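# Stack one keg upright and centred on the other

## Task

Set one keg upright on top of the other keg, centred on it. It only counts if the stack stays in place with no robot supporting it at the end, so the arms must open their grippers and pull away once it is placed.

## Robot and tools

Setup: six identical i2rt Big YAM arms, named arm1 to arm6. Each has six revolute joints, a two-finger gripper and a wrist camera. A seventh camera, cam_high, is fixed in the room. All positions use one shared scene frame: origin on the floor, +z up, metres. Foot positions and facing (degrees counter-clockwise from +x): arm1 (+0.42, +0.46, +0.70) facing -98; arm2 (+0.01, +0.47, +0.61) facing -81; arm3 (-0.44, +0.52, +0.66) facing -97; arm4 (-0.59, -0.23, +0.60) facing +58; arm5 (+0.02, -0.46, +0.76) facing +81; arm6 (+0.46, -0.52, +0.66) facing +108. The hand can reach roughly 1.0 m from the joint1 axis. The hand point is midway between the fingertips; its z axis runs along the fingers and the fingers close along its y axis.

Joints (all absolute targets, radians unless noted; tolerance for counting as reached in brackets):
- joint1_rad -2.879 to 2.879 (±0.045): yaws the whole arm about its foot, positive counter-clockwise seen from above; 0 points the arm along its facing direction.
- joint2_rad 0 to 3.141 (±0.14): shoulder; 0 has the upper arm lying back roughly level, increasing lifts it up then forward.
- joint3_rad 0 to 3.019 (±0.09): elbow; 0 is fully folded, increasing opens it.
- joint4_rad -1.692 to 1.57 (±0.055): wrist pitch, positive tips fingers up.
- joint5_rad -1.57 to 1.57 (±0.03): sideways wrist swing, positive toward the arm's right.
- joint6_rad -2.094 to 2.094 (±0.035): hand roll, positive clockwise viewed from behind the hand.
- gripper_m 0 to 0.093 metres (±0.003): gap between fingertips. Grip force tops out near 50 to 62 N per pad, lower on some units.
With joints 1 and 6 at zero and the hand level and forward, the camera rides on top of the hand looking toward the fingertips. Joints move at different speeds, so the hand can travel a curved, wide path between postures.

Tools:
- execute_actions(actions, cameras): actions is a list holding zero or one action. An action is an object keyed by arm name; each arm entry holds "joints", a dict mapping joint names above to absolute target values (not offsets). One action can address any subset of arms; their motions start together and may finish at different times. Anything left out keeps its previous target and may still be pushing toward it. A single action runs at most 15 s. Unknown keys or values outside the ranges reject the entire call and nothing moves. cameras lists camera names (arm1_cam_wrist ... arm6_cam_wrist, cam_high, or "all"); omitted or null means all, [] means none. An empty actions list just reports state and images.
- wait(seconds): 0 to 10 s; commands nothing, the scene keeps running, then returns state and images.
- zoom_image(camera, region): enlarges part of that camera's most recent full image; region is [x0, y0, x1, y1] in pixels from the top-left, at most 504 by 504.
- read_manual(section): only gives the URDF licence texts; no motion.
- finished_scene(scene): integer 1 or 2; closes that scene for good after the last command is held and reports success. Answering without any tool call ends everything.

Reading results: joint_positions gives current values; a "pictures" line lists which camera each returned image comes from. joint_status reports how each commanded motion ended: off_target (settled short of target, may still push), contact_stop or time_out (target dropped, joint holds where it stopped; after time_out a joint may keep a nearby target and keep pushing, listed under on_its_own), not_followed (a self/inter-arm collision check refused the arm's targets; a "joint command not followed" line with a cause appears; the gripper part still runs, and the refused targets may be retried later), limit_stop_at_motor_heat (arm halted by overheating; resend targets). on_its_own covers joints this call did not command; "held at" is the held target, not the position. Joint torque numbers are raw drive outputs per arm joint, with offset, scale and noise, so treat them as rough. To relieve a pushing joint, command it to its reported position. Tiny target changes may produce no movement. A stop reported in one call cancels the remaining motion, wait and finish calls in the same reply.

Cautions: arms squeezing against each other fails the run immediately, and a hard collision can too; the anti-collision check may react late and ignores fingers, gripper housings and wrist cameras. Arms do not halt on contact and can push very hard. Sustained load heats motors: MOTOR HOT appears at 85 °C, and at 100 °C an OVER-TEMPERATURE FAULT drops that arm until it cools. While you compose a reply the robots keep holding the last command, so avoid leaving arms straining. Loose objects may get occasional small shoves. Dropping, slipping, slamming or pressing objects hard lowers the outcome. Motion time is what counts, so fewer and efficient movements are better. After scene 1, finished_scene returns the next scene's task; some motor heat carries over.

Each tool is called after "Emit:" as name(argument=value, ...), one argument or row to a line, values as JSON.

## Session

Emit:
execute_actions(
  actions=[],
)

Scene clock: 0.00 s.
Joint torques (N m, as the arm reports them, + toward a larger angle): no reading
arm1.joint_positions: joint1_rad=+0.335 joint2_rad=+0.552 joint3_rad=+1.370 joint4_rad=-1.331 joint5_rad=+0.108 joint6_rad=-0.405 gripper_m=+0.094
arm1.joint_status: not commanded
arm1.hand: x=+0.4428 y=+0.2492 z=+1.2473 quat_wxyz=(-0.282, -0.424, -0.752, +0.418) (m; scene frame)
arm2.joint_positions: joint1_rad=-0.242 joint2_rad=+0.622 joint3_rad=+1.469 joint4_rad=-1.475 joint5_rad=-0.151 joint6_rad=+0.288 gripper_m=+0.095
arm2.joint_status: not commanded
arm2.hand: x=+0.0204 y=+0.2620 z=+1.1543 quat_wxyz=(-0.392, -0.713, -0.533, +0.232) (m; scene frame)
arm3.joint_positions: joint1_rad=+0.167 joint2_rad=+0.609 joint3_rad=+1.467 joint4_rad=-1.241 joint5_rad=+0.190 joint6_rad=+0.489 gripper_m=+0.095
arm3.joint_status: not commanded
arm3.hand: x=-0.4689 y=+0.2897 z=+1.2622 quat_wxyz=(-0.444, -0.729, -0.394, +0.340) (m; scene frame)
arm4.joint_positions: joint1_rad=-0.407 joint2_rad=+0.532 joint3_rad=+1.318 joint4_rad=-1.422 joint5_rad=-0.044 joint6_rad=-0.500 gripper_m=+0.094
arm4.joint_status: not commanded
arm4.hand: x=-0.4380 y=-0.1079 z=+1.1075 quat_wxyz=(-0.452, +0.478, -0.752, -0.036) (m; scene frame)
arm5.joint_positions: joint1_rad=+0.310 joint2_rad=+0.629 joint3_rad=+1.465 joint4_rad=-1.187 joint5_rad=+0.267 joint6_rad=+0.089 gripper_m=+0.095
arm5.joint_status: not commanded
arm5.hand: x=+0.0331 y=-0.2214 z=+1.3672 quat_wxyz=(-0.438, +0.536, -0.614, -0.380) (m; scene frame)
arm6.joint_positions: joint1_rad=-0.104 joint2_rad=+0.546 joint3_rad=+1.337 joint4_rad=-1.509 joint5_rad=-0.206 joint6_rad=+0.511 gripper_m=+0.094
arm6.joint_status: not commanded
arm6.hand: x=+0.3842 y=-0.3415 z=+1.1558 quat_wxyz=(-0.085, +0.572, -0.706, -0.408) (m; scene frame)
pictures: arm1_cam_wrist, arm2_cam_wrist, arm3_cam_wrist, arm4_cam_wrist, arm5_cam_wrist, arm6_cam_wrist, cam_high
Images, in order (width x height): arm1_cam_wrist 504x504, arm2_cam_wrist 504x504, arm3_cam_wrist 504x504, arm4_cam_wrist 504x504, arm5_cam_wrist 504x504, arm6_cam_wrist 504x504, cam_high 504x504.

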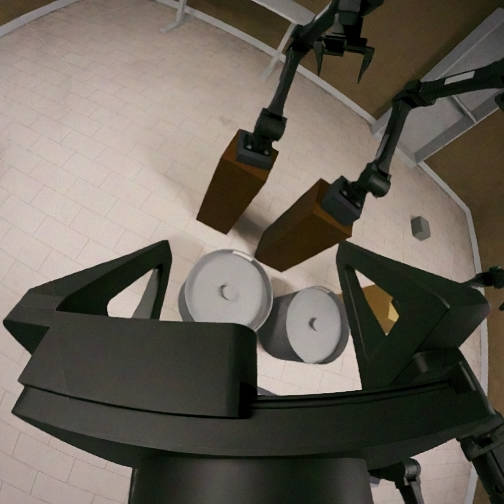

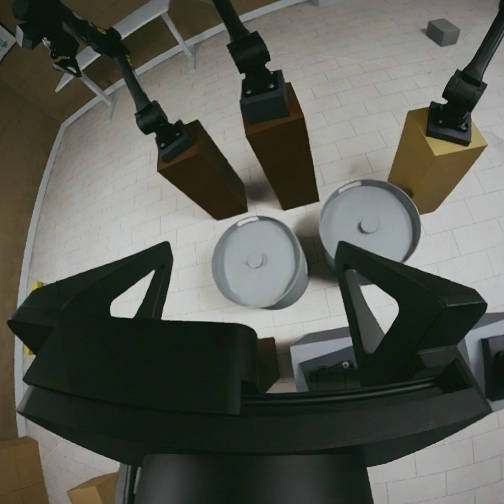

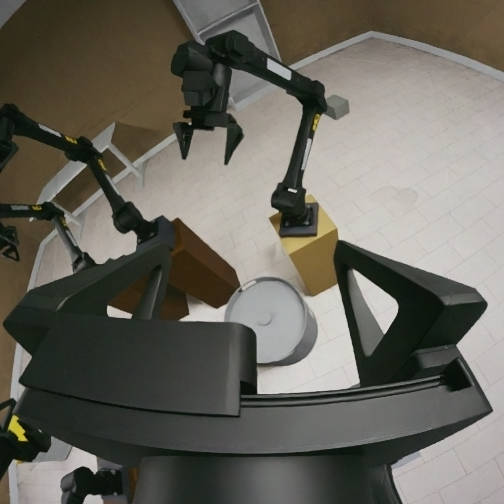

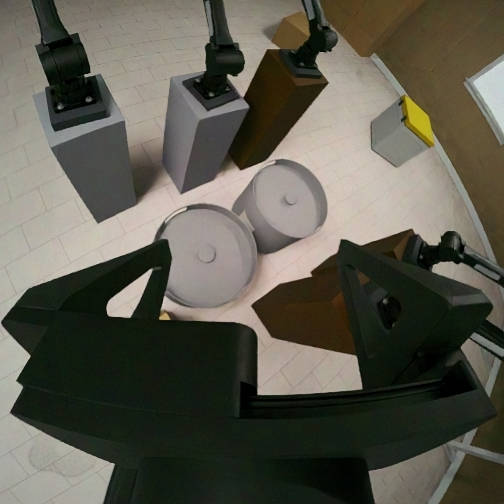

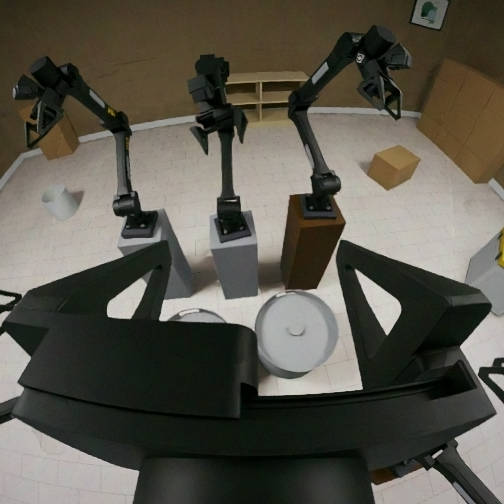

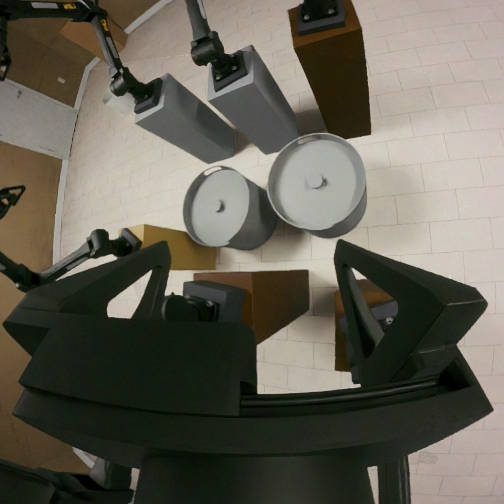

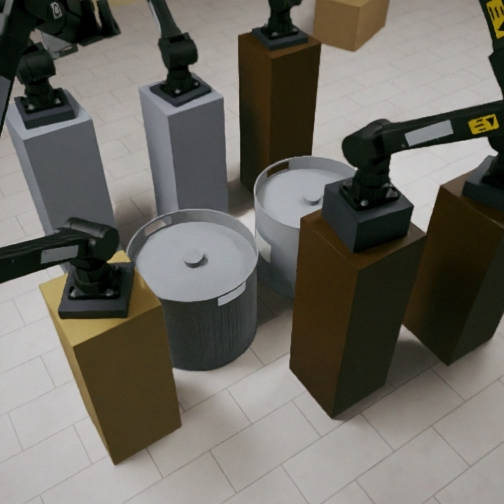

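Emit:
execute_actions(
  actions=[
    {"arm5":{"joints":{"joint1_rad":-0.287,"joint2_rad":2.584,"joint3_rad":0.863,"joint4_rad":0.149,"joint5_rad":0,"joint6_rad":-1.64}},"arm2":{"joints":{"joint1_rad":0.68,"joint2_rad":1.5,"joint3_rad":0.878,"joint4_rad":-0.9,"joint5_rad":0,"joint6_rad":-0.415}},"arm6":{"joints":{"joint1_rad":-0.253,"joint2_rad":1.6,"joint3_rad":1.185,"joint4_rad":-1.1,"joint5_rad":0,"joint6_rad":0.402}},"arm4":{"joints":{"joint1_rad":-0.62,"joint2_rad":1.5,"joint3_rad":1.5,"joint4_rad":-1.3,"joint5_rad":0,"joint6_rad":-1.087,"gripper_m":0.055}},"arm1":{"joints":{"joint1_rad":0.6,"joint2_rad":0.3,"joint3_rad":0.9}},"arm3":{"joints":{"joint1_rad":-0.1,"joint2_rad":0.3,"joint3_rad":0.9}}},
  ],
  cameras=[],
)

Emit:
execute_actions(
  actions=[
    {"arm4":{"joints":{"joint2_rad":2.527,"joint3_rad":1.97,"joint4_rad":-0.99}},"arm2":{"joints":{"joint2_rad":2.14,"joint4_rad":-0.31}},"arm6":{"joints":{"joint2_rad":2.334,"joint4_rad":-0.41}}},
  ],
  cameras=["arm2_cam_wrist","arm4_cam_wrist","arm5_cam_wrist","arm6_cam_wrist"],
)

Scene clock: 4.80 s.
Joint torques (N m, as the arm reports them, + toward a larger angle): arm1=[ 1.35  4.03  9.73  1.68 -0.03  0.14] | arm2=[-0.46 -7.05 10.63  1.08 -0.11 -0.06] | arm3=[-1.07  4.2   9.04  1.71  0.15  0.03] | arm4=[-1.34 -9.2  11.88  1.06  0.08 -0.03] | arm5=[  2.75 -17.76  -1.24   0.76  -0.28  -0.14] | arm6=[ -1.07 -14.56   7.09   0.52   0.17  -0.19]
arm1.joint_positions: joint1_rad=+0.593 joint2_rad=+0.303 joint3_rad=+0.890 joint4_rad=-1.331 joint5_rad=+0.108 joint6_rad=-0.405 gripper_m=+0.094
arm1.joint_status: all done
arm1.hand: x=+0.4822 y=+0.2903 z=+1.0561 quat_wxyz=(-0.258, -0.336, -0.851, +0.310) (m; scene frame)
arm2.joint_positions: joint1_rad=+0.673 joint2_rad=+1.477 joint3_rad=+0.859 joint4_rad=-0.917 joint5_rad=-0.001 joint6_rad=-0.403 gripper_m=+0.095
arm2.joint_status: all done
arm2.hand: x=+0.2879 y=+0.2191 z=+0.6513 quat_wxyz=(-0.014, -0.164, -0.986, +0.007) (m; scene frame)
arm3.joint_positions: joint1_rad=-0.091 joint2_rad=+0.303 joint3_rad=+0.902 joint4_rad=-1.241 joint5_rad=+0.190 joint6_rad=+0.489 gripper_m=+0.095
arm3.joint_status: all done
arm3.hand: x=-0.5162 y=+0.3385 z=+1.0396 quat_wxyz=(-0.304, -0.828, -0.335, +0.332) (m; scene frame)
arm4.joint_positions: joint1_rad=-0.616 joint2_rad=+1.506 joint3_rad=+1.480 joint4_rad=-1.302 joint5_rad=-0.003 joint6_rad=-1.078 gripper_m=+0.055
arm4.joint_status: all done
arm4.hand: x=-0.1260 y=-0.0340 z=+0.8698 quat_wxyz=(-0.117, +0.666, -0.735, +0.047) (m; scene frame)
arm5.joint_positions: joint1_rad=-0.294 joint2_rad=+2.580 joint3_rad=+0.861 joint4_rad=+0.136 joint5_rad=+0.003 joint6_rad=-1.624 gripper_m=+0.095
arm5.joint_status: all done
arm5.hand: x=+0.1615 y=-0.1728 z=+0.4088 quat_wxyz=(+0.004, +0.979, -0.202, -0.002) (m; scene frame)
arm6.joint_positions: joint1_rad=-0.244 joint2_rad=+1.598 joint3_rad=+1.185 joint4_rad=-1.114 joint5_rad=-0.002 joint6_rad=+0.413 gripper_m=+0.094
arm6.joint_status: all done
arm6.hand: x=+0.4284 y=-0.0594 z=+0.7641 quat_wxyz=(-0.011, +0.575, -0.818, -0.013) (m; scene frame)
pictures: none
No camera images: the call's "cameras" was empty. Leave "cameras" out to get every camera's image.

Scene clock: 6.60 s.
Joint torques (N m, as the arm reports them, + toward a larger angle): arm1=[ 1.64  4.02  9.79  1.57 -0.03  0.14] | arm2=[ -0.35 -11.09   4.94   0.98  -0.1   -0.07] | arm3=[-1.09  4.14  9.11  1.71  0.15  0.03] | arm4=[ -1.45 -18.57  10.67   0.39   0.07  -0.04] | arm5=[  3.14 -18.25  -1.3    0.68  -0.24  -0.08] | arm6=[ -1.23 -20.26   2.92   0.1    0.24  -0.09]
arm1.joint_positions: joint1_rad=+0.593 joint2_rad=+0.303 joint3_rad=+0.890 joint4_rad=-1.331 joint5_rad=+0.108 joint6_rad=-0.405 gripper_m=+0.094
arm1.joint_status: not commanded
arm1.hand: x=+0.4822 y=+0.2903 z=+1.0561 quat_wxyz=(-0.258, -0.336, -0.851, +0.310) (m; scene frame)
arm2.joint_positions: joint1_rad=+0.673 joint2_rad=+2.123 joint3_rad=+0.861 joint4_rad=-0.325 joint5_rad=-0.001 joint6_rad=-0.403 gripper_m=+0.095
arm2.joint_status: all done
arm2.hand: x=+0.2995 y=+0.2095 z=+0.4117 quat_wxyz=(+0.008, -0.164, -0.986, -0.007) (m; scene frame)
arm3.joint_positions: joint1_rad=-0.091 joint2_rad=+0.303 joint3_rad=+0.902 joint4_rad=-1.241 joint5_rad=+0.190 joint6_rad=+0.489 gripper_m=+0.095
arm3.joint_status: not commanded
arm3.hand: x=-0.5162 y=+0.3385 z=+1.0396 quat_wxyz=(-0.304, -0.828, -0.335, +0.332) (m; scene frame)
arm4.joint_positions: joint1_rad=-0.616 joint2_rad=+2.532 joint3_rad=+1.937 joint4_rad=-0.990 joint5_rad=-0.003 joint6_rad=-1.079 gripper_m=+0.055
arm4.joint_status: all done
arm4.hand: x=+0.0443 y=+0.0304 z=+0.4389 quat_wxyz=(+0.004, +0.671, -0.741, +0.004) (m; scene frame)
arm5.joint_positions: joint1_rad=-0.294 joint2_rad=+2.580 joint3_rad=+0.861 joint4_rad=+0.136 joint5_rad=+0.003 joint6_rad=-1.625 gripper_m=+0.095
arm5.joint_status: not commanded
arm5.hand: x=+0.1615 y=-0.1728 z=+0.4088 quat_wxyz=(+0.004, +0.980, -0.201, -0.002) (m; scene frame)
arm6.joint_positions: joint1_rad=-0.244 joint2_rad=+2.337 joint3_rad=+1.185 joint4_rad=-0.426 joint5_rad=-0.002 joint6_rad=+0.412 gripper_m=+0.094
arm6.joint_status: all done
arm6.hand: x=+0.4294 y=-0.0363 z=+0.4171 quat_wxyz=(+0.002, +0.575, -0.818, +0.009) (m; scene frame)
pictures: arm2_cam_wrist, arm4_cam_wrist, arm5_cam_wrist, arm6_cam_wrist
Images, in order (width x height): arm2_cam_wrist 504x504, arm4_cam_wrist 504x504, arm5_cam_wrist 504x504, arm6_cam_wrist 504x504.

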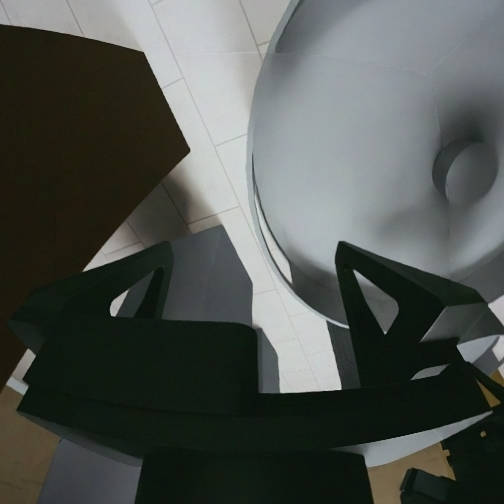

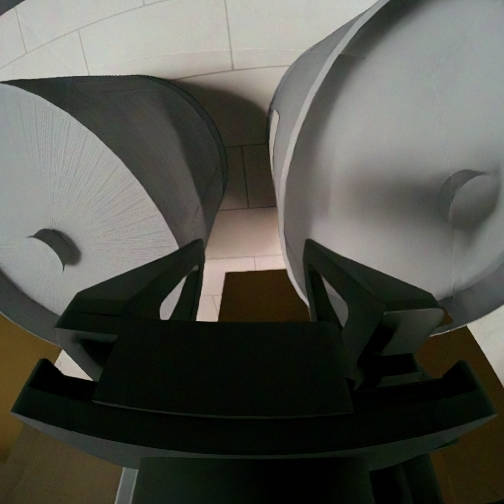

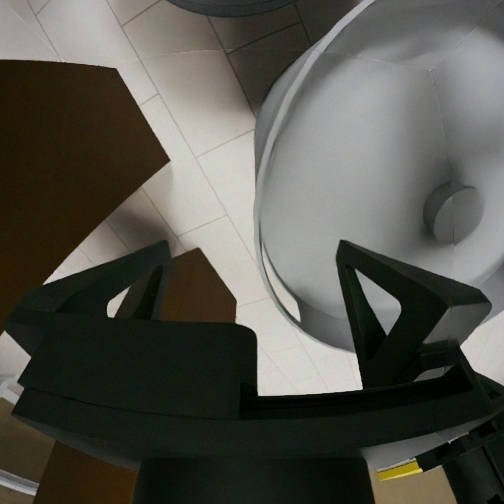

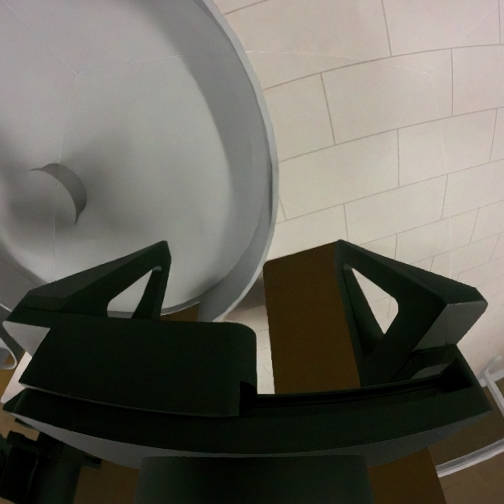

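Emit:
execute_actions(
  actions=[
    {"arm4":{"joints":{"joint2_rad":2.805,"joint3_rad":2.17,"joint4_rad":-0.923,"gripper_m":0.08}},"arm2":{"joints":{"joint1_rad":0.73,"joint2_rad":2.45,"joint3_rad":1.122,"joint4_rad":-0.24,"joint6_rad":-0.178}},"arm6":{"joints":{"joint1_rad":-0.262,"joint2_rad":2.56,"joint3_rad":1.203,"joint4_rad":-0.2,"joint6_rad":0.575}},"arm5":{"joints":{"joint2_rad":2.866,"joint3_rad":1.085,"joint4_rad":0.22,"joint6_rad":-1.6}}},
  ],
  cameras=["arm2_cam_wrist","arm4_cam_wrist","arm5_cam_wrist","arm6_cam_wrist"],
)

Emit:
execute_actions(
  actions=[
    {"arm2":{"joints":{"gripper_m":0}},"arm4":{"joints":{"gripper_m":0}},"arm5":{"joints":{"gripper_m":0}},"arm6":{"joints":{"gripper_m":0}}},
  ],
  cameras=["arm4_cam_wrist"],
)

Scene clock: 10.37 s.
Joint torques (N m, as the arm reports them, + toward a larger angle): arm1=[ 1.63  3.86  9.64  1.62 -0.03  0.13] | arm2=[ -0.48 -14.12   3.35   0.66  -0.09   0.19] | arm3=[-1.05  4.13  9.1   1.71  0.15  0.03] | arm4=[ -1.56 -17.93   9.06   0.46   0.    -0.02] | arm5=[  3.11 -13.69  -3.18  -0.11  -0.18   0.15] | arm6=[ -0.75 -18.76   1.62   0.05   0.12   0.06]
arm1.joint_positions: joint1_rad=+0.593 joint2_rad=+0.303 joint3_rad=+0.890 joint4_rad=-1.331 joint5_rad=+0.108 joint6_rad=-0.405 gripper_m=+0.094
arm1.joint_status: not commanded
arm1.hand: x=+0.4822 y=+0.2903 z=+1.0561 quat_wxyz=(-0.258, -0.336, -0.851, +0.310) (m; scene frame)
arm2.joint_positions: joint1_rad=+0.724 joint2_rad=+2.436 joint3_rad=+1.116 joint4_rad=-0.247 joint5_rad=-0.001 joint6_rad=-0.191 gripper_m=+0.095
arm2.joint_status: all done
arm2.hand: x=+0.3586 y=+0.1873 z=+0.3127 quat_wxyz=(-0.001, -0.243, -0.970, -0.002) (m; scene frame)
arm3.joint_positions: joint1_rad=-0.091 joint2_rad=+0.303 joint3_rad=+0.902 joint4_rad=-1.241 joint5_rad=+0.190 joint6_rad=+0.489 gripper_m=+0.095
arm3.joint_status: not commanded
arm3.hand: x=-0.5162 y=+0.3385 z=+1.0396 quat_wxyz=(-0.304, -0.828, -0.335, +0.332) (m; scene frame)
arm4.joint_positions: joint1_rad=-0.616 joint2_rad=+2.794 joint3_rad=+2.156 joint4_rad=-0.923 joint5_rad=-0.001 joint6_rad=-1.082 gripper_m=+0.080
arm4.joint_status: all done
arm4.hand: x=+0.0697 y=+0.0396 z=+0.3297 quat_wxyz=(-0.007, +0.673, -0.740, +0.009) (m; scene frame)
arm5.joint_positions: joint1_rad=-0.294 joint2_rad=+2.800 joint3_rad=+1.110 joint4_rad=+0.232 joint5_rad=+0.002 joint6_rad=-1.609 gripper_m=+0.095
arm5.joint_status: all done
arm5.hand: x=+0.1897 y=-0.1146 z=+0.3277 quat_wxyz=(-0.056, +0.976, -0.209, +0.013) (m; scene frame)
arm6.joint_positions: joint1_rad=-0.255 joint2_rad=+2.558 joint3_rad=+1.199 joint4_rad=-0.214 joint5_rad=-0.002 joint6_rad=+0.564 gripper_m=+0.094
arm6.joint_status: all done
arm6.hand: x=+0.4370 y=-0.0690 z=+0.3192 quat_wxyz=(+0.000, +0.507, -0.862, +0.007) (m; scene frame)
pictures: arm2_cam_wrist, arm4_cam_wrist, arm5_cam_wrist, arm6_cam_wrist
Images, in order (width x height): arm2_cam_wrist 504x504, arm4_cam_wrist 504x504, arm5_cam_wrist 504x504, arm6_cam_wrist 504x504.

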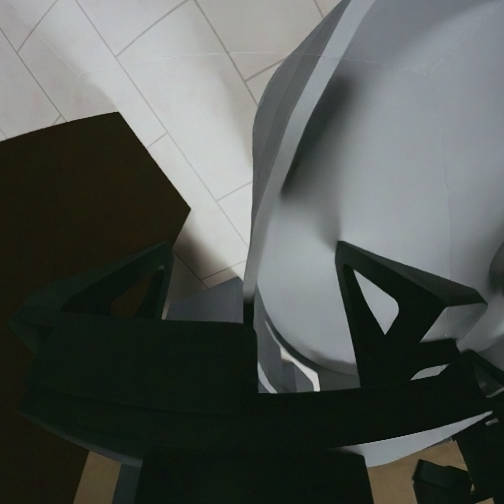

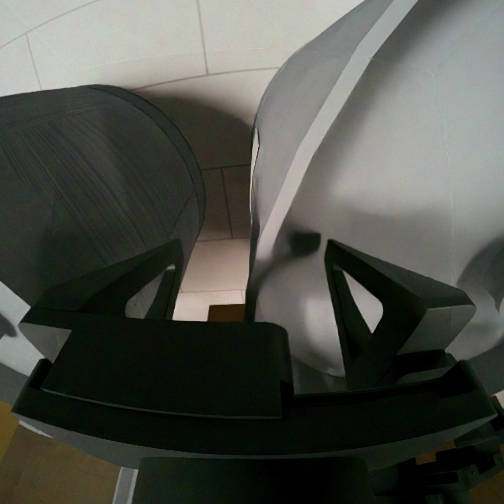

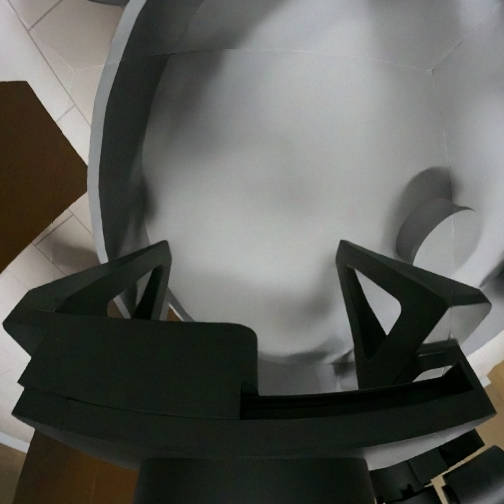

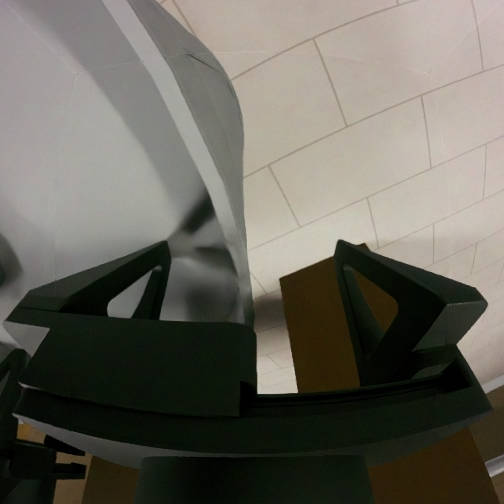

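Scene clock: 11.10 s.
Joint torques (N m, as the arm reports them, + toward a larger angle): arm1=[ 1.32  3.68  9.72  1.63 -0.04  0.15] | arm2=[ -0.5  -13.9    3.38   0.7    0.08   0.17] | arm3=[-1.09  4.08  9.09  1.71  0.15  0.03] | arm4=[ -1.55 -18.32   9.07   0.58   0.14  -0.48] | arm5=[  3.05 -16.86  -2.32  -0.19  -0.2    0.15] | arm6=[ -1.33 -18.87   1.57   0.13   0.8    0.07]
arm1.joint_positions: joint1_rad=+0.593 joint2_rad=+0.303 joint3_rad=+0.890 joint4_rad=-1.331 joint5_rad=+0.108 joint6_rad=-0.405 gripper_m=+0.094
arm1.joint_status: not commanded
arm1.hand: x=+0.4822 y=+0.2903 z=+1.0561 quat_wxyz=(-0.258, -0.336, -0.851, +0.310) (m; scene frame)
arm2.joint_positions: joint1_rad=+0.725 joint2_rad=+2.436 joint3_rad=+1.116 joint4_rad=-0.247 joint5_rad=-0.005 joint6_rad=-0.189 gripper_m=+0.002
arm2.joint_status: all done
arm2.hand: x=+0.3592 y=+0.1882 z=+0.3127 quat_wxyz=(-0.001, -0.244, -0.970, -0.003) (m; scene frame)
arm3.joint_positions: joint1_rad=-0.091 joint2_rad=+0.303 joint3_rad=+0.902 joint4_rad=-1.241 joint5_rad=+0.190 joint6_rad=+0.489 gripper_m=+0.095
arm3.joint_status: not commanded
arm3.hand: x=-0.5162 y=+0.3385 z=+1.0396 quat_wxyz=(-0.304, -0.828, -0.335, +0.332) (m; scene frame)
arm4.joint_positions: joint1_rad=-0.616 joint2_rad=+2.794 joint3_rad=+2.156 joint4_rad=-0.926 joint5_rad=-0.004 joint6_rad=-1.028 gripper_m=+0.001
arm4.joint_status: all done
arm4.hand: x=+0.0688 y=+0.0396 z=+0.3297 quat_wxyz=(-0.006, +0.652, -0.758, +0.007) (m; scene frame)
arm5.joint_positions: joint1_rad=-0.293 joint2_rad=+2.849 joint3_rad=+1.092 joint4_rad=+0.231 joint5_rad=+0.002 joint6_rad=-1.607 gripper_m=+0.001
arm5.joint_status: all done
arm5.hand: x=+0.1721 y=-0.1495 z=+0.3115 quat_wxyz=(-0.023, +0.977, -0.210, +0.005) (m; scene frame)
arm6.joint_positions: joint1_rad=-0.254 joint2_rad=+2.558 joint3_rad=+1.201 joint4_rad=-0.207 joint5_rad=-0.016 joint6_rad=+0.567 gripper_m=+0.002
arm6.joint_status: all done
arm6.hand: x=+0.4341 y=-0.0666 z=+0.3193 quat_wxyz=(+0.005, +0.506, -0.862, +0.000) (m; scene frame)
pictures: arm4_cam_wrist
Images, in order (width x height): arm4_cam_wrist 504x504.

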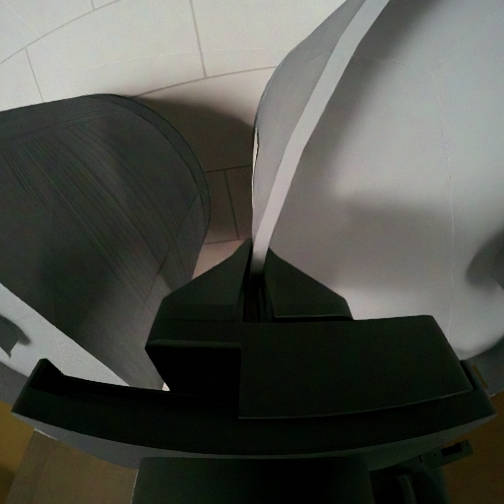

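Arm5 missed; redo in small steps.

Emit:
execute_actions(
  actions=[
    {"arm5":{"joints":{"joint2_rad":2.62,"joint3_rad":1.0,"joint4_rad":0.15}},"arm4":{"joints":{"joint6_rad":-1.02}}},
  ],
  cameras=[],
)

Emit:
execute_actions(
  actions=[
    {"arm5":{"joints":{"joint2_rad":2.65,"joint3_rad":0.9,"gripper_m":0.093}}},
  ],
  cameras=[],
)

Emit:
execute_actions(
  actions=[
    {"arm5":{"joints":{"joint2_rad":2.76,"joint3_rad":0.98,"joint4_rad":0.19}}},
  ],
  cameras=[],
)

Emit:
execute_actions(
  actions=[
    {"arm5":{"joints":{"joint2_rad":2.866,"joint3_rad":1.078,"joint4_rad":0.22}}},
  ],
  cameras=[],
)

Emit:
execute_actions(
  actions=[
    {"arm5":{"joints":{"gripper_m":0}}},
  ],
  cameras=["arm5_cam_wrist"],
)

Scene clock: 13.80 s.
Joint torques (N m, as the arm reports them, + toward a larger angle): arm1=[ 1.38  3.91  9.71  1.61 -0.02  0.15] | arm2=[ -0.49 -13.73   3.42   0.73   0.08   0.17] | arm3=[-1.06  4.12  9.1   1.72  0.14  0.02] | arm4=[ -1.61 -18.29   9.06   0.57   0.12   0.03] | arm5=[  3.29 -18.48  -0.25   0.02  -0.2    0.14] | arm6=[ -1.11 -17.94   1.85  -0.04   0.8    0.06]
arm1.joint_positions: joint1_rad=+0.593 joint2_rad=+0.303 joint3_rad=+0.890 joint4_rad=-1.331 joint5_rad=+0.108 joint6_rad=-0.405 gripper_m=+0.094
arm1.joint_status: not commanded
arm1.hand: x=+0.4822 y=+0.2903 z=+1.0561 quat_wxyz=(-0.258, -0.336, -0.851, +0.310) (m; scene frame)
arm2.joint_positions: joint1_rad=+0.725 joint2_rad=+2.436 joint3_rad=+1.116 joint4_rad=-0.247 joint5_rad=-0.005 joint6_rad=-0.189 gripper_m=+0.002
arm2.joint_status: not commanded
arm2.hand: x=+0.3592 y=+0.1882 z=+0.3127 quat_wxyz=(-0.001, -0.244, -0.970, -0.003) (m; scene frame)
arm3.joint_positions: joint1_rad=-0.091 joint2_rad=+0.303 joint3_rad=+0.902 joint4_rad=-1.241 joint5_rad=+0.190 joint6_rad=+0.489 gripper_m=+0.095
arm3.joint_status: not commanded
arm3.hand: x=-0.5162 y=+0.3385 z=+1.0396 quat_wxyz=(-0.304, -0.828, -0.335, +0.332) (m; scene frame)
arm4.joint_positions: joint1_rad=-0.616 joint2_rad=+2.794 joint3_rad=+2.156 joint4_rad=-0.926 joint5_rad=-0.004 joint6_rad=-1.020 gripper_m=+0.001
arm4.joint_status: all done
arm4.hand: x=+0.0688 y=+0.0395 z=+0.3297 quat_wxyz=(-0.006, +0.649, -0.761, +0.007) (m; scene frame)
arm5.joint_positions: joint1_rad=-0.293 joint2_rad=+2.604 joint3_rad=+1.003 joint4_rad=+0.158 joint5_rad=+0.002 joint6_rad=-1.606 gripper_m=+0.001
arm5.joint_status: all done
arm5.hand: x=+0.1977 y=-0.0988 z=+0.3982 quat_wxyz=(-0.063, +0.976, -0.210, +0.015) (m; scene frame)
arm6.joint_positions: joint1_rad=-0.254 joint2_rad=+2.558 joint3_rad=+1.201 joint4_rad=-0.207 joint5_rad=-0.016 joint6_rad=+0.567 gripper_m=+0.002
arm6.joint_status: not commanded
arm6.hand: x=+0.4341 y=-0.0666 z=+0.3193 quat_wxyz=(+0.005, +0.506, -0.862, +0.000) (m; scene frame)
pictures: none
No camera images: the call's "cameras" was empty. Leave "cameras" out to get every camera's image.

Scene clock: 14.63 s.
Joint torques (N m, as the arm reports them, + toward a larger angle): arm1=[ 1.31  3.81  9.67  1.62 -0.04  0.13] | arm2=[ -0.42 -13.81   3.39   0.72   0.08   0.17] | arm3=[-1.07  4.15  9.09  1.71  0.15  0.03] | arm4=[ -1.6  -18.27   9.08   0.59   0.13   0.03] | arm5=[  3.41 -17.4   -1.12  -0.13  -0.18   0.11] | arm6=[ -1.5  -19.27   1.49   0.14   0.79   0.15]
arm1.joint_positions: joint1_rad=+0.593 joint2_rad=+0.303 joint3_rad=+0.890 joint4_rad=-1.331 joint5_rad=+0.108 joint6_rad=-0.405 gripper_m=+0.094
arm1.joint_status: not commanded
arm1.hand: x=+0.4822 y=+0.2903 z=+1.0561 quat_wxyz=(-0.258, -0.336, -0.851, +0.310) (m; scene frame)
arm2.joint_positions: joint1_rad=+0.725 joint2_rad=+2.436 joint3_rad=+1.116 joint4_rad=-0.247 joint5_rad=-0.005 joint6_rad=-0.189 gripper_m=+0.002
arm2.joint_status: not commanded
arm2.hand: x=+0.3592 y=+0.1882 z=+0.3127 quat_wxyz=(-0.001, -0.244, -0.970, -0.003) (m; scene frame)
arm3.joint_positions: joint1_rad=-0.091 joint2_rad=+0.303 joint3_rad=+0.902 joint4_rad=-1.241 joint5_rad=+0.190 joint6_rad=+0.489 gripper_m=+0.095
arm3.joint_status: not commanded
arm3.hand: x=-0.5162 y=+0.3385 z=+1.0396 quat_wxyz=(-0.304, -0.828, -0.335, +0.332) (m; scene frame)
arm4.joint_positions: joint1_rad=-0.616 joint2_rad=+2.794 joint3_rad=+2.156 joint4_rad=-0.926 joint5_rad=-0.004 joint6_rad=-1.020 gripper_m=+0.001
arm4.joint_status: not commanded
arm4.hand: x=+0.0688 y=+0.0395 z=+0.3297 quat_wxyz=(-0.006, +0.649, -0.761, +0.007) (m; scene frame)
arm5.joint_positions: joint1_rad=-0.293 joint2_rad=+2.641 joint3_rad=+0.895 joint4_rad=+0.158 joint5_rad=+0.002 joint6_rad=-1.606 gripper_m=+0.093
arm5.joint_status: all done
arm5.hand: x=+0.1594 y=-0.1761 z=+0.3883 quat_wxyz=(+0.007, +0.978, -0.210, -0.003) (m; scene frame)
arm6.joint_positions: joint1_rad=-0.254 joint2_rad=+2.558 joint3_rad=+1.201 joint4_rad=-0.207 joint5_rad=-0.016 joint6_rad=+0.567 gripper_m=+0.002
arm6.joint_status: not commanded
arm6.hand: x=+0.4341 y=-0.0666 z=+0.3193 quat_wxyz=(+0.005, +0.506, -0.862, +0.000) (m; scene frame)
pictures: none
No camera images: the call's "cameras" was empty. Leave "cameras" out to get every camera's image.

Scene clock: 15.47 s.
Joint torques (N m, as the arm reports them, + toward a larger angle): arm1=[ 1.43  4.01  9.74  1.64 -0.01  0.14] | arm2=[ -0.49 -13.89   3.39   0.73   0.08   0.16] | arm3=[-1.04  4.09  9.1   1.71  0.14  0.03] | arm4=[ -1.53 -18.22   9.03   0.6    0.12   0.03] | arm5=[  3.09 -18.01  -2.28   0.25  -0.17   0.13] | arm6=[ -1.08 -18.55   1.82  -0.08   0.78   0.03]
arm1.joint_positions: joint1_rad=+0.593 joint2_rad=+0.303 joint3_rad=+0.890 joint4_rad=-1.331 joint5_rad=+0.108 joint6_rad=-0.405 gripper_m=+0.094
arm1.joint_status: not commanded
arm1.hand: x=+0.4822 y=+0.2903 z=+1.0561 quat_wxyz=(-0.258, -0.336, -0.851, +0.310) (m; scene frame)
arm2.joint_positions: joint1_rad=+0.725 joint2_rad=+2.436 joint3_rad=+1.116 joint4_rad=-0.247 joint5_rad=-0.005 joint6_rad=-0.189 gripper_m=+0.002
arm2.joint_status: not commanded
arm2.hand: x=+0.3592 y=+0.1882 z=+0.3127 quat_wxyz=(-0.001, -0.244, -0.970, -0.003) (m; scene frame)
arm3.joint_positions: joint1_rad=-0.091 joint2_rad=+0.303 joint3_rad=+0.902 joint4_rad=-1.241 joint5_rad=+0.190 joint6_rad=+0.489 gripper_m=+0.095
arm3.joint_status: not commanded
arm3.hand: x=-0.5162 y=+0.3385 z=+1.0396 quat_wxyz=(-0.304, -0.828, -0.335, +0.332) (m; scene frame)
arm4.joint_positions: joint1_rad=-0.616 joint2_rad=+2.794 joint3_rad=+2.156 joint4_rad=-0.926 joint5_rad=-0.004 joint6_rad=-1.020 gripper_m=+0.001
arm4.joint_status: not commanded
arm4.hand: x=+0.0688 y=+0.0395 z=+0.3297 quat_wxyz=(-0.006, +0.649, -0.761, +0.007) (m; scene frame)
arm5.joint_positions: joint1_rad=-0.293 joint2_rad=+2.749 joint3_rad=+0.982 joint4_rad=+0.182 joint5_rad=+0.002 joint6_rad=-1.606 gripper_m=+0.093
arm5.joint_status: all done
arm5.hand: x=+0.1611 y=-0.1722 z=+0.3497 quat_wxyz=(+0.006, +0.978, -0.210, -0.003) (m; scene frame)
arm6.joint_positions: joint1_rad=-0.254 joint2_rad=+2.558 joint3_rad=+1.201 joint4_rad=-0.207 joint5_rad=-0.016 joint6_rad=+0.567 gripper_m=+0.002
arm6.joint_status: not commanded
arm6.hand: x=+0.4341 y=-0.0666 z=+0.3193 quat_wxyz=(+0.005, +0.506, -0.862, +0.000) (m; scene frame)
pictures: none
No camera images: the call's "cameras" was empty. Leave "cameras" out to get every camera's image.

Scene clock: 16.27 s.
Joint torques (N m, as the arm reports them, + toward a larger angle): arm1=[ 1.3   3.77  9.7   1.59 -0.03  0.15] | arm2=[ -0.54 -13.73   3.41   0.69   0.08   0.17] | arm3=[-1.11  4.15  9.1   1.7   0.14  0.02] | arm4=[ -1.47 -18.21   9.02   0.6    0.12   0.03] | arm5=[  3.21 -16.2   -1.78   0.79  -0.2    0.12] | arm6=[ -1.72 -19.69   1.59   0.03   0.84   0.02]
arm1.joint_positions: joint1_rad=+0.593 joint2_rad=+0.303 joint3_rad=+0.890 joint4_rad=-1.331 joint5_rad=+0.108 joint6_rad=-0.405 gripper_m=+0.094
arm1.joint_status: not commanded
arm1.hand: x=+0.4822 y=+0.2903 z=+1.0561 quat_wxyz=(-0.258, -0.336, -0.851, +0.310) (m; scene frame)
arm2.joint_positions: joint1_rad=+0.725 joint2_rad=+2.436 joint3_rad=+1.116 joint4_rad=-0.247 joint5_rad=-0.005 joint6_rad=-0.189 gripper_m=+0.002
arm2.joint_status: not commanded
arm2.hand: x=+0.3592 y=+0.1882 z=+0.3127 quat_wxyz=(-0.001, -0.244, -0.970, -0.003) (m; scene frame)
arm3.joint_positions: joint1_rad=-0.091 joint2_rad=+0.303 joint3_rad=+0.902 joint4_rad=-1.241 joint5_rad=+0.190 joint6_rad=+0.489 gripper_m=+0.095
arm3.joint_status: not commanded
arm3.hand: x=-0.5162 y=+0.3385 z=+1.0396 quat_wxyz=(-0.304, -0.828, -0.335, +0.332) (m; scene frame)
arm4.joint_positions: joint1_rad=-0.616 joint2_rad=+2.794 joint3_rad=+2.156 joint4_rad=-0.926 joint5_rad=-0.004 joint6_rad=-1.020 gripper_m=+0.001
arm4.joint_status: not commanded
arm4.hand: x=+0.0688 y=+0.0395 z=+0.3297 quat_wxyz=(-0.006, +0.649, -0.761, +0.007) (m; scene frame)
arm5.joint_positions: joint1_rad=-0.293 joint2_rad=+2.853 joint3_rad=+1.077 joint4_rad=+0.211 joint5_rad=+0.002 joint6_rad=-1.606 gripper_m=+0.093
arm5.joint_status: all done
arm5.hand: x=+0.1645 y=-0.1650 z=+0.3110 quat_wxyz=(-0.004, +0.978, -0.210, +0.000) (m; scene frame)
arm6.joint_positions: joint1_rad=-0.254 joint2_rad=+2.558 joint3_rad=+1.201 joint4_rad=-0.207 joint5_rad=-0.016 joint6_rad=+0.567 gripper_m=+0.002
arm6.joint_status: not commanded
arm6.hand: x=+0.4341 y=-0.0666 z=+0.3193 quat_wxyz=(+0.005, +0.506, -0.862, +0.000) (m; scene frame)
pictures: none
No camera images: the call's "cameras" was empty. Leave "cameras" out to get every camera's image.

Scene clock: 17.07 s.
Joint torques (N m, as the arm reports them, + toward a larger angle): arm1=[ 1.3   3.7   9.72  1.56 -0.02  0.14] | arm2=[ -0.44 -13.77   3.4    0.71   0.08   0.17] | arm3=[-1.04  4.09  9.11  1.71  0.15  0.03] | arm4=[ -1.44 -18.22   9.05   0.57   0.12   0.03] | arm5=[  2.47 -17.58  -1.44   0.72  -0.18  -0.27] | arm6=[ -1.24 -18.18   1.48  -0.17   0.82   0.06]
arm1.joint_positions: joint1_rad=+0.593 joint2_rad=+0.303 joint3_rad=+0.890 joint4_rad=-1.331 joint5_rad=+0.108 joint6_rad=-0.405 gripper_m=+0.094
arm1.joint_status: not commanded
arm1.hand: x=+0.4822 y=+0.2903 z=+1.0561 quat_wxyz=(-0.258, -0.336, -0.851, +0.310) (m; scene frame)
arm2.joint_positions: joint1_rad=+0.725 joint2_rad=+2.436 joint3_rad=+1.116 joint4_rad=-0.247 joint5_rad=-0.005 joint6_rad=-0.189 gripper_m=+0.002
arm2.joint_status: not commanded
arm2.hand: x=+0.3592 y=+0.1882 z=+0.3127 quat_wxyz=(-0.001, -0.244, -0.970, -0.003) (m; scene frame)
arm3.joint_positions: joint1_rad=-0.091 joint2_rad=+0.303 joint3_rad=+0.902 joint4_rad=-1.241 joint5_rad=+0.190 joint6_rad=+0.489 gripper_m=+0.095
arm3.joint_status: not commanded
arm3.hand: x=-0.5162 y=+0.3385 z=+1.0396 quat_wxyz=(-0.304, -0.828, -0.335, +0.332) (m; scene frame)
arm4.joint_positions: joint1_rad=-0.616 joint2_rad=+2.794 joint3_rad=+2.156 joint4_rad=-0.926 joint5_rad=-0.004 joint6_rad=-1.020 gripper_m=+0.001
arm4.joint_status: not commanded
arm4.hand: x=+0.0688 y=+0.0395 z=+0.3297 quat_wxyz=(-0.006, +0.649, -0.761, +0.007) (m; scene frame)
arm5.joint_positions: joint1_rad=-0.293 joint2_rad=+2.856 joint3_rad=+1.072 joint4_rad=+0.209 joint5_rad=+0.001 joint6_rad=-1.573 gripper_m=+0.002
arm5.joint_status: all done
arm5.hand: x=+0.1619 y=-0.1698 z=+0.3105 quat_wxyz=(+0.001, +0.974, -0.226, -0.002) (m; scene frame)
arm6.joint_positions: joint1_rad=-0.254 joint2_rad=+2.558 joint3_rad=+1.201 joint4_rad=-0.207 joint5_rad=-0.016 joint6_rad=+0.567 gripper_m=+0.002
arm6.joint_status: not commanded
arm6.hand: x=+0.4341 y=-0.0666 z=+0.3193 quat_wxyz=(+0.005, +0.506, -0.862, +0.000) (m; scene frame)
pictures: arm5_cam_wrist
Images, in order (width x height): arm5_cam_wrist 504x504.

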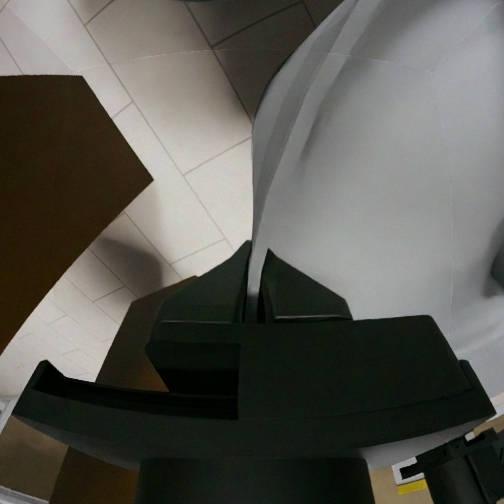

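Emit:
execute_actions(
  actions=[
    {"arm2":{"joints":{"joint2_rad":2.03,"joint3_rad":1.06,"joint4_rad":-0.462}},"arm4":{"joints":{"joint2_rad":2.445,"joint3_rad":2.12,"joint4_rad":-1.048}},"arm5":{"joints":{"joint2_rad":2.43,"joint3_rad":0.81,"joint4_rad":0.117,"joint6_rad":-1.565}},"arm6":{"joints":{"joint2_rad":2.15,"joint3_rad":1.105,"joint4_rad":-0.392,"joint1_rad":-0.25}}},
  ],
  cameras=[],
)

Emit:
execute_actions(
  actions=[
    {"arm2":{"joints":{"joint2_rad":1.71,"joint3_rad":1.1,"joint4_rad":-0.793}},"arm4":{"joints":{"joint2_rad":2.26,"joint3_rad":2.16,"joint4_rad":-1.267}},"arm5":{"joints":{"joint2_rad":1.965,"joint3_rad":0.665,"joint4_rad":-0.176}},"arm6":{"joints":{"joint2_rad":1.815,"joint3_rad":1.095,"joint4_rad":-0.692}}},
  ],
  cameras=[],
)

Emit:
execute_actions(
  actions=[
    {"arm2":{"joints":{"joint2_rad":1.495,"joint3_rad":1.27,"joint4_rad":-1.158}},"arm4":{"joints":{"joint2_rad":2.18,"joint3_rad":2.39,"joint4_rad":-1.572}},"arm5":{"joints":{"joint2_rad":1.505,"joint3_rad":0.705,"joint4_rad":-0.632}},"arm6":{"joints":{"joint2_rad":1.57,"joint3_rad":1.23,"joint4_rad":-1.046}}},
  ],
  cameras=["cam_high"],
)

Scene clock: 21.00 s.
Joint torques (N m, as the arm reports them, + toward a larger angle): arm1=[ 1.54  3.77  9.73  1.5  -0.02  0.14] | arm2=[ -1.42 -22.38   8.06   0.25  -0.49   0.11] | arm3=[-1.09  4.13  9.1   1.72  0.15  0.03] | arm4=[ -2.1  -27.77  13.81  -0.16  -0.64   0.01] | arm5=[  2.49 -27.18  -4.     0.17  -0.25   0.08] | arm6=[ -0.52 -27.43   5.24  -0.41   0.19   0.  ]
arm1.joint_positions: joint1_rad=+0.593 joint2_rad=+0.303 joint3_rad=+0.890 joint4_rad=-1.331 joint5_rad=+0.108 joint6_rad=-0.405 gripper_m=+0.094
arm1.joint_status: not commanded
arm1.hand: x=+0.4822 y=+0.2903 z=+1.0561 quat_wxyz=(-0.258, -0.336, -0.851, +0.310) (m; scene frame)
arm2.joint_positions: joint1_rad=+0.736 joint2_rad=+2.142 joint3_rad=+1.021 joint4_rad=-0.457 joint5_rad=+0.009 joint6_rad=-0.184 gripper_m=+0.002
arm2.joint_status: all done
arm2.hand: x=+0.3593 y=+0.1908 z=+0.4266 quat_wxyz=(+0.007, -0.241, -0.970, +0.000) (m; scene frame)
arm3.joint_positions: joint1_rad=-0.091 joint2_rad=+0.303 joint3_rad=+0.902 joint4_rad=-1.241 joint5_rad=+0.190 joint6_rad=+0.489 gripper_m=+0.095
arm3.joint_status: not commanded
arm3.hand: x=-0.5162 y=+0.3385 z=+1.0396 quat_wxyz=(-0.304, -0.828, -0.335, +0.332) (m; scene frame)
arm4.joint_positions: joint1_rad=-0.610 joint2_rad=+2.583 joint3_rad=+2.052 joint4_rad=-1.034 joint5_rad=+0.016 joint6_rad=-1.018 gripper_m=+0.002
arm4.joint_status: all done
arm4.hand: x=+0.0675 y=+0.0416 z=+0.4419 quat_wxyz=(-0.003, +0.651, -0.759, +0.016) (m; scene frame)
arm5.joint_positions: joint1_rad=-0.288 joint2_rad=+2.525 joint3_rad=+0.841 joint4_rad=+0.113 joint5_rad=+0.003 joint6_rad=-1.570 gripper_m=+0.002
arm5.joint_status: all done
arm5.hand: x=+0.1632 y=-0.1653 z=+0.4264 quat_wxyz=(-0.001, +0.974, -0.226, -0.001) (m; scene frame)
arm6.joint_positions: joint1_rad=-0.251 joint2_rad=+2.253 joint3_rad=+1.075 joint4_rad=-0.382 joint5_rad=-0.002 joint6_rad=+0.572 gripper_m=+0.002
arm6.joint_status: all done
arm6.hand: x=+0.4340 y=-0.0610 z=+0.4387 quat_wxyz=(-0.002, +0.505, -0.863, +0.001) (m; scene frame)
pictures: none
No camera images: the call's "cameras" was empty. Leave "cameras" out to get every camera's image.

Scene clock: 23.10 s.
Joint torques (N m, as the arm reports them, + toward a larger angle): arm1=[ 1.33  3.81  9.7   1.59 -0.02  0.13] | arm2=[ -1.32 -20.32  13.99   0.47  -0.65   0.16] | arm3=[-1.11  4.14  9.1   1.7   0.15  0.02] | arm4=[ -1.79 -26.25  17.29  -0.52  -0.71   0.07] | arm5=[  2.43 -25.49   1.29   0.04  -0.24   0.16] | arm6=[ -0.08 -24.98   9.42  -0.32   0.4    0.1 ]
arm1.joint_positions: joint1_rad=+0.593 joint2_rad=+0.303 joint3_rad=+0.890 joint4_rad=-1.331 joint5_rad=+0.108 joint6_rad=-0.405 gripper_m=+0.094
arm1.joint_status: not commanded
arm1.hand: x=+0.4822 y=+0.2903 z=+1.0561 quat_wxyz=(-0.258, -0.336, -0.851, +0.310) (m; scene frame)
arm2.joint_positions: joint1_rad=+0.736 joint2_rad=+1.814 joint3_rad=+1.026 joint4_rad=-0.794 joint5_rad=+0.012 joint6_rad=-0.189 gripper_m=+0.002
arm2.joint_status: all done
arm2.hand: x=+0.3573 y=+0.1912 z=+0.5690 quat_wxyz=(+0.009, -0.239, -0.971, +0.001) (m; scene frame)
arm3.joint_positions: joint1_rad=-0.091 joint2_rad=+0.303 joint3_rad=+0.902 joint4_rad=-1.241 joint5_rad=+0.190 joint6_rad=+0.489 gripper_m=+0.095
arm3.joint_status: not commanded
arm3.hand: x=-0.5162 y=+0.3385 z=+1.0396 quat_wxyz=(-0.304, -0.828, -0.335, +0.332) (m; scene frame)
arm4.joint_positions: joint1_rad=-0.613 joint2_rad=+2.380 joint3_rad=+2.059 joint4_rad=-1.247 joint5_rad=+0.017 joint6_rad=-1.025 gripper_m=+0.002
arm4.joint_status: joint3_rad time_out (moved +0.006 of +0.108); the others done
arm4.on_its_own: joint3_rad reads +2.059 and still pushes toward +2.160 since a time_out
arm4.hand: x=+0.0628 y=+0.0390 z=+0.5834 quat_wxyz=(-0.001, +0.652, -0.758, +0.016) (m; scene frame)
arm5.joint_positions: joint1_rad=-0.287 joint2_rad=+2.065 joint3_rad=+0.668 joint4_rad=-0.171 joint5_rad=+0.003 joint6_rad=-1.573 gripper_m=+0.002
arm5.joint_status: all done
arm5.hand: x=+0.1638 y=-0.1646 z=+0.5673 quat_wxyz=(-0.003, +0.975, -0.223, +0.000) (m; scene frame)
arm6.joint_positions: joint1_rad=-0.253 joint2_rad=+1.912 joint3_rad=+1.041 joint4_rad=-0.696 joint5_rad=-0.006 joint6_rad=+0.562 gripper_m=+0.002
arm6.joint_status: all done
arm6.hand: x=+0.4335 y=-0.0617 z=+0.5828 quat_wxyz=(+0.001, +0.508, -0.861, +0.003) (m; scene frame)
pictures: none
No camera images: the call's "cameras" was empty. Leave "cameras" out to get every camera's image.

not run: a stop came earlier in this reply.

Emit:
execute_actions(
  actions=[
    {"arm2":{"joints":{"joint2_rad":1.485,"joint3_rad":1.27,"joint4_rad":-1.158}},"arm4":{"joints":{"joint2_rad":2.165,"joint3_rad":2.38,"joint4_rad":-1.565}},"arm5":{"joints":{"joint2_rad":1.495,"joint3_rad":0.71,"joint4_rad":-0.632}},"arm6":{"joints":{"joint2_rad":1.57,"joint3_rad":1.23,"joint4_rad":-1.046}}},
  ],
  cameras=["cam_high"],
)

Scene clock: 26.27 s.
Joint torques (N m, as the arm reports them, + toward a larger angle): arm1=[ 1.31  3.85  9.71  1.57 -0.05  0.14] | arm2=[ -1.11 -18.72  19.57  -0.36  -0.95   0.19] | arm3=[-1.03  4.12  9.09  1.72  0.14  0.03] | arm4=[ -1.64 -25.75  18.74  -0.04  -0.68   0.06] | arm5=[  2.39 -24.33  10.08   0.01   0.21   0.09] | arm6=[  0.11 -23.04  15.88  -0.55   0.74   0.04]
arm1.joint_positions: joint1_rad=+0.593 joint2_rad=+0.303 joint3_rad=+0.890 joint4_rad=-1.331 joint5_rad=+0.108 joint6_rad=-0.405 gripper_m=+0.094
arm1.joint_status: not commanded
arm1.hand: x=+0.4822 y=+0.2903 z=+1.0561 quat_wxyz=(-0.258, -0.336, -0.851, +0.310) (m; scene frame)
arm2.joint_positions: joint1_rad=+0.734 joint2_rad=+1.584 joint3_rad=+1.152 joint4_rad=-1.133 joint5_rad=+0.019 joint6_rad=-0.191 gripper_m=+0.002
arm2.joint_status: joint3_rad time_out (moved +0.126 of +0.244); the others done
arm2.on_its_own: joint3_rad reads +1.152 and still pushes toward +1.265 since a time_out
arm2.hand: x=+0.3544 y=+0.1904 z=+0.7069 quat_wxyz=(+0.003, -0.239, -0.971, +0.008) (m; scene frame)
arm3.joint_positions: joint1_rad=-0.091 joint2_rad=+0.303 joint3_rad=+0.902 joint4_rad=-1.241 joint5_rad=+0.190 joint6_rad=+0.489 gripper_m=+0.095
arm3.joint_status: not commanded
arm3.hand: x=-0.5162 y=+0.3385 z=+1.0396 quat_wxyz=(-0.304, -0.828, -0.335, +0.332) (m; scene frame)
arm4.joint_positions: joint1_rad=-0.616 joint2_rad=+2.283 joint3_rad=+2.260 joint4_rad=-1.556 joint5_rad=+0.017 joint6_rad=-1.025 gripper_m=+0.001
arm4.joint_status: joint3_rad time_out (moved +0.201 of +0.321); the others done
arm4.on_its_own: joint3_rad reads +2.260 and still pushes toward +2.372 since a time_out
arm4.hand: x=+0.0567 y=+0.0366 z=+0.7251 quat_wxyz=(+0.004, +0.651, -0.759, +0.014) (m; scene frame)
arm5.joint_positions: joint1_rad=-0.285 joint2_rad=+1.609 joint3_rad=+0.666 joint4_rad=-0.625 joint5_rad=-0.008 joint6_rad=-1.568 gripper_m=+0.003
arm5.joint_status: all done
arm5.hand: x=+0.1625 y=-0.1630 z=+0.7090 quat_wxyz=(-0.004, +0.974, -0.225, -0.005) (m; scene frame)
arm6.joint_positions: joint1_rad=-0.253 joint2_rad=+1.651 joint3_rad=+1.120 joint4_rad=-1.031 joint5_rad=-0.015 joint6_rad=+0.565 gripper_m=+0.002
arm6.joint_status: joint3_rad time_out (moved +0.079 of +0.189); the others done
arm6.on_its_own: joint3_rad reads +1.120 and still pushes toward +1.230 since a time_out
arm6.hand: x=+0.4313 y=-0.0688 z=+0.7195 quat_wxyz=(+0.004, +0.507, -0.862, -0.001) (m; scene frame)
pictures: cam_high
Images, in order (width x height): cam_high 504x504.

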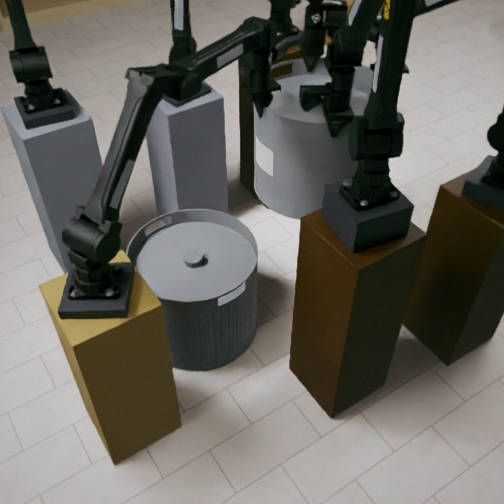

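Emit:
execute_actions(
  actions=[
    {"arm2":{"joints":{"joint1_rad":0.401,"joint6_rad":-0.519,"joint2_rad":1.265,"joint3_rad":1.005,"joint4_rad":-1.138}},"arm4":{"joints":{"joint1_rad":-0.526,"joint6_rad":-0.931,"joint2_rad":1.705,"joint3_rad":1.63,"joint4_rad":-1.276}},"arm5":{"joints":{"joint1_rad":0.229,"joint6_rad":-1.051,"joint2_rad":1.41,"joint3_rad":0.585,"joint4_rad":-0.608}},"arm6":{"joints":{"joint1_rad":0.091,"joint6_rad":0.911,"joint2_rad":1.61,"joint3_rad":1.3,"joint4_rad":-1.063}}},
  ],
  cameras=[],
)

Scene clock: 31.50 s.
Joint torques (N m, as the arm reports them, + toward a larger angle): arm1=[ 1.45  3.89  9.76  1.61 -0.04  0.14] | arm2=[ -1.01 -14.91  18.    -0.18  -0.86   0.06] | arm3=[-1.07  4.07  9.1   1.7   0.14  0.02] | arm4=[ -1.27 -22.39  15.53   1.16  -0.9   -0.05] | arm5=[  1.86 -19.71  10.27   0.07   0.09  -0.02] | arm6=[ -1.25 -23.56  16.12  -0.93   1.09  -0.18]
arm1.joint_positions: joint1_rad=+0.593 joint2_rad=+0.303 joint3_rad=+0.890 joint4_rad=-1.331 joint5_rad=+0.108 joint6_rad=-0.405 gripper_m=+0.094
arm1.joint_status: not commanded
arm1.hand: x=+0.4822 y=+0.2903 z=+1.0561 quat_wxyz=(-0.258, -0.336, -0.851, +0.310) (m; scene frame)
arm2.joint_positions: joint1_rad=+0.401 joint2_rad=+1.360 joint3_rad=+0.909 joint4_rad=-1.119 joint5_rad=+0.017 joint6_rad=-0.520 gripper_m=+0.002
arm2.joint_status: joint3_rad time_out (moved -0.243 of -0.147); the others done
arm2.on_its_own: joint3_rad reads +0.909 and still pushes toward +1.005 since a time_out
arm2.hand: x=+0.1966 y=+0.1697 z=+0.7071 quat_wxyz=(+0.007, -0.240, -0.971, +0.004) (m; scene frame)
arm3.joint_positions: joint1_rad=-0.091 joint2_rad=+0.303 joint3_rad=+0.902 joint4_rad=-1.241 joint5_rad=+0.190 joint6_rad=+0.489 gripper_m=+0.095
arm3.joint_status: not commanded
arm3.hand: x=-0.5162 y=+0.3385 z=+1.0396 quat_wxyz=(-0.304, -0.828, -0.335, +0.332) (m; scene frame)
arm4.joint_positions: joint1_rad=-0.527 joint2_rad=+1.852 joint3_rad=+1.552 joint4_rad=-1.292 joint5_rad=+0.023 joint6_rad=-0.923 gripper_m=+0.002
arm4.joint_status: joint2_rad time_out (moved -0.432 of -0.578); the others done
arm4.on_its_own: joint2_rad reads +1.852 and still pushes toward +1.705 since a time_out
arm4.hand: x=-0.1009 y=+0.0231 z=+0.7223 quat_wxyz=(+0.011, +0.646, -0.763, +0.016) (m; scene frame)
arm5.joint_positions: joint1_rad=+0.230 joint2_rad=+1.502 joint3_rad=+0.537 joint4_rad=-0.606 joint5_rad=-0.005 joint6_rad=-1.044 gripper_m=+0.002
arm5.joint_status: all done
arm5.hand: x=+0.0015 y=-0.1793 z=+0.7114 quat_wxyz=(-0.001, +0.973, -0.229, -0.004) (m; scene frame)
arm6.joint_positions: joint1_rad=+0.100 joint2_rad=+1.696 joint3_rad=+1.178 joint4_rad=-1.043 joint5_rad=-0.024 joint6_rad=+0.920 gripper_m=+0.002
arm6.joint_status: joint3_rad time_out (moved +0.057 of +0.180); the others done
arm6.on_its_own: joint3_rad reads +1.178 and still pushes toward +1.290 since a time_out
arm6.hand: x=+0.2680 y=-0.0895 z=+0.7176 quat_wxyz=(+0.010, +0.506, -0.862, +0.000) (m; scene frame)
pictures: none
No camera images: the call's "cameras" was empty. Leave "cameras" out to get every camera's image.

Emit:
execute_actions(
  actions=[
    {"arm2":{"joints":{"joint1_rad":-0.074,"joint6_rad":-0.994,"joint2_rad":1.175,"joint3_rad":0.915,"joint4_rad":-1.149}},"arm4":{"joints":{"joint1_rad":-0.375,"joint6_rad":-0.78,"joint2_rad":1.375,"joint3_rad":1.18,"joint4_rad":-1.179}},"arm5":{"joints":{"joint1_rad":0.759,"joint6_rad":-0.521,"joint2_rad":1.495,"joint3_rad":0.7,"joint4_rad":-0.63}},"arm6":{"joints":{"joint1_rad":0.38,"joint6_rad":1.2,"joint2_rad":1.755,"joint3_rad":1.52,"joint4_rad":-1.125}}},
  ],
  cameras=[],
)

Scene clock: 34.87 s.
Joint torques (N m, as the arm reports them, + toward a larger angle): arm1=[ 1.29  3.96  9.74  1.62 -0.04  0.15] | arm2=[ -0.08 -11.26  19.22  -0.62  -1.13   0.24] | arm3=[-1.1   4.07  9.1   1.72  0.15  0.03] | arm4=[ -0.78 -14.42  16.92   0.3   -0.3    0.06] | arm5=[  2.88 -19.96  12.47  -0.48   0.75   0.08] | arm6=[ -1.48 -28.17  16.24  -1.47   0.66  -0.13]
arm1.joint_positions: joint1_rad=+0.593 joint2_rad=+0.303 joint3_rad=+0.890 joint4_rad=-1.331 joint5_rad=+0.108 joint6_rad=-0.405 gripper_m=+0.094
arm1.joint_status: not commanded
arm1.hand: x=+0.4822 y=+0.2903 z=+1.0561 quat_wxyz=(-0.258, -0.336, -0.851, +0.310) (m; scene frame)
arm2.joint_positions: joint1_rad=-0.085 joint2_rad=+1.243 joint3_rad=+0.806 joint4_rad=-1.117 joint5_rad=+0.022 joint6_rad=-1.012 gripper_m=+0.002
arm2.joint_status: joint3_rad time_out (moved -0.103 of +0.006); the others done
arm2.on_its_own: joint3_rad reads +0.806 and still pushes toward +0.915 since a time_out
arm2.hand: x=+0.0308 y=+0.1558 z=+0.7079 quat_wxyz=(+0.009, -0.238, -0.971, +0.009) (m; scene frame)
arm3.joint_positions: joint1_rad=-0.091 joint2_rad=+0.303 joint3_rad=+0.902 joint4_rad=-1.241 joint5_rad=+0.190 joint6_rad=+0.489 gripper_m=+0.095
arm3.joint_status: not commanded
arm3.hand: x=-0.5162 y=+0.3385 z=+1.0396 quat_wxyz=(-0.304, -0.828, -0.335, +0.332) (m; scene frame)
arm4.joint_positions: joint1_rad=-0.378 joint2_rad=+1.485 joint3_rad=+1.080 joint4_rad=-1.177 joint5_rad=+0.007 joint6_rad=-0.785 gripper_m=+0.001
arm4.joint_status: joint3_rad time_out (moved -0.472 of -0.372); the others done
arm4.on_its_own: joint3_rad reads +1.080 and still pushes toward +1.180 since a time_out
arm4.hand: x=-0.2634 y=+0.0089 z=+0.7204 quat_wxyz=(+0.004, +0.650, -0.760, +0.011) (m; scene frame)
arm5.joint_positions: joint1_rad=+0.756 joint2_rad=+1.572 joint3_rad=+0.632 joint4_rad=-0.610 joint5_rad=-0.016 joint6_rad=-0.527 gripper_m=+0.002
arm5.joint_status: all done
arm5.hand: x=-0.1608 y=-0.1948 z=+0.7136 quat_wxyz=(-0.003, +0.974, -0.225, -0.015) (m; scene frame)
arm6.joint_positions: joint1_rad=+0.392 joint2_rad=+1.850 joint3_rad=+1.410 joint4_rad=-1.088 joint5_rad=-0.013 joint6_rad=+1.209 gripper_m=+0.002
arm6.joint_status: joint3_rad time_out (moved +0.233 of +0.342); the others done
arm6.on_its_own: joint3_rad reads +1.410 and still pushes toward +1.520 since a time_out
arm6.hand: x=+0.1038 y=-0.1028 z=+0.7211 quat_wxyz=(+0.009, +0.508, -0.861, -0.014) (m; scene frame)
pictures: none
No camera images: the call's "cameras" was empty. Leave "cameras" out to get every camera's image.


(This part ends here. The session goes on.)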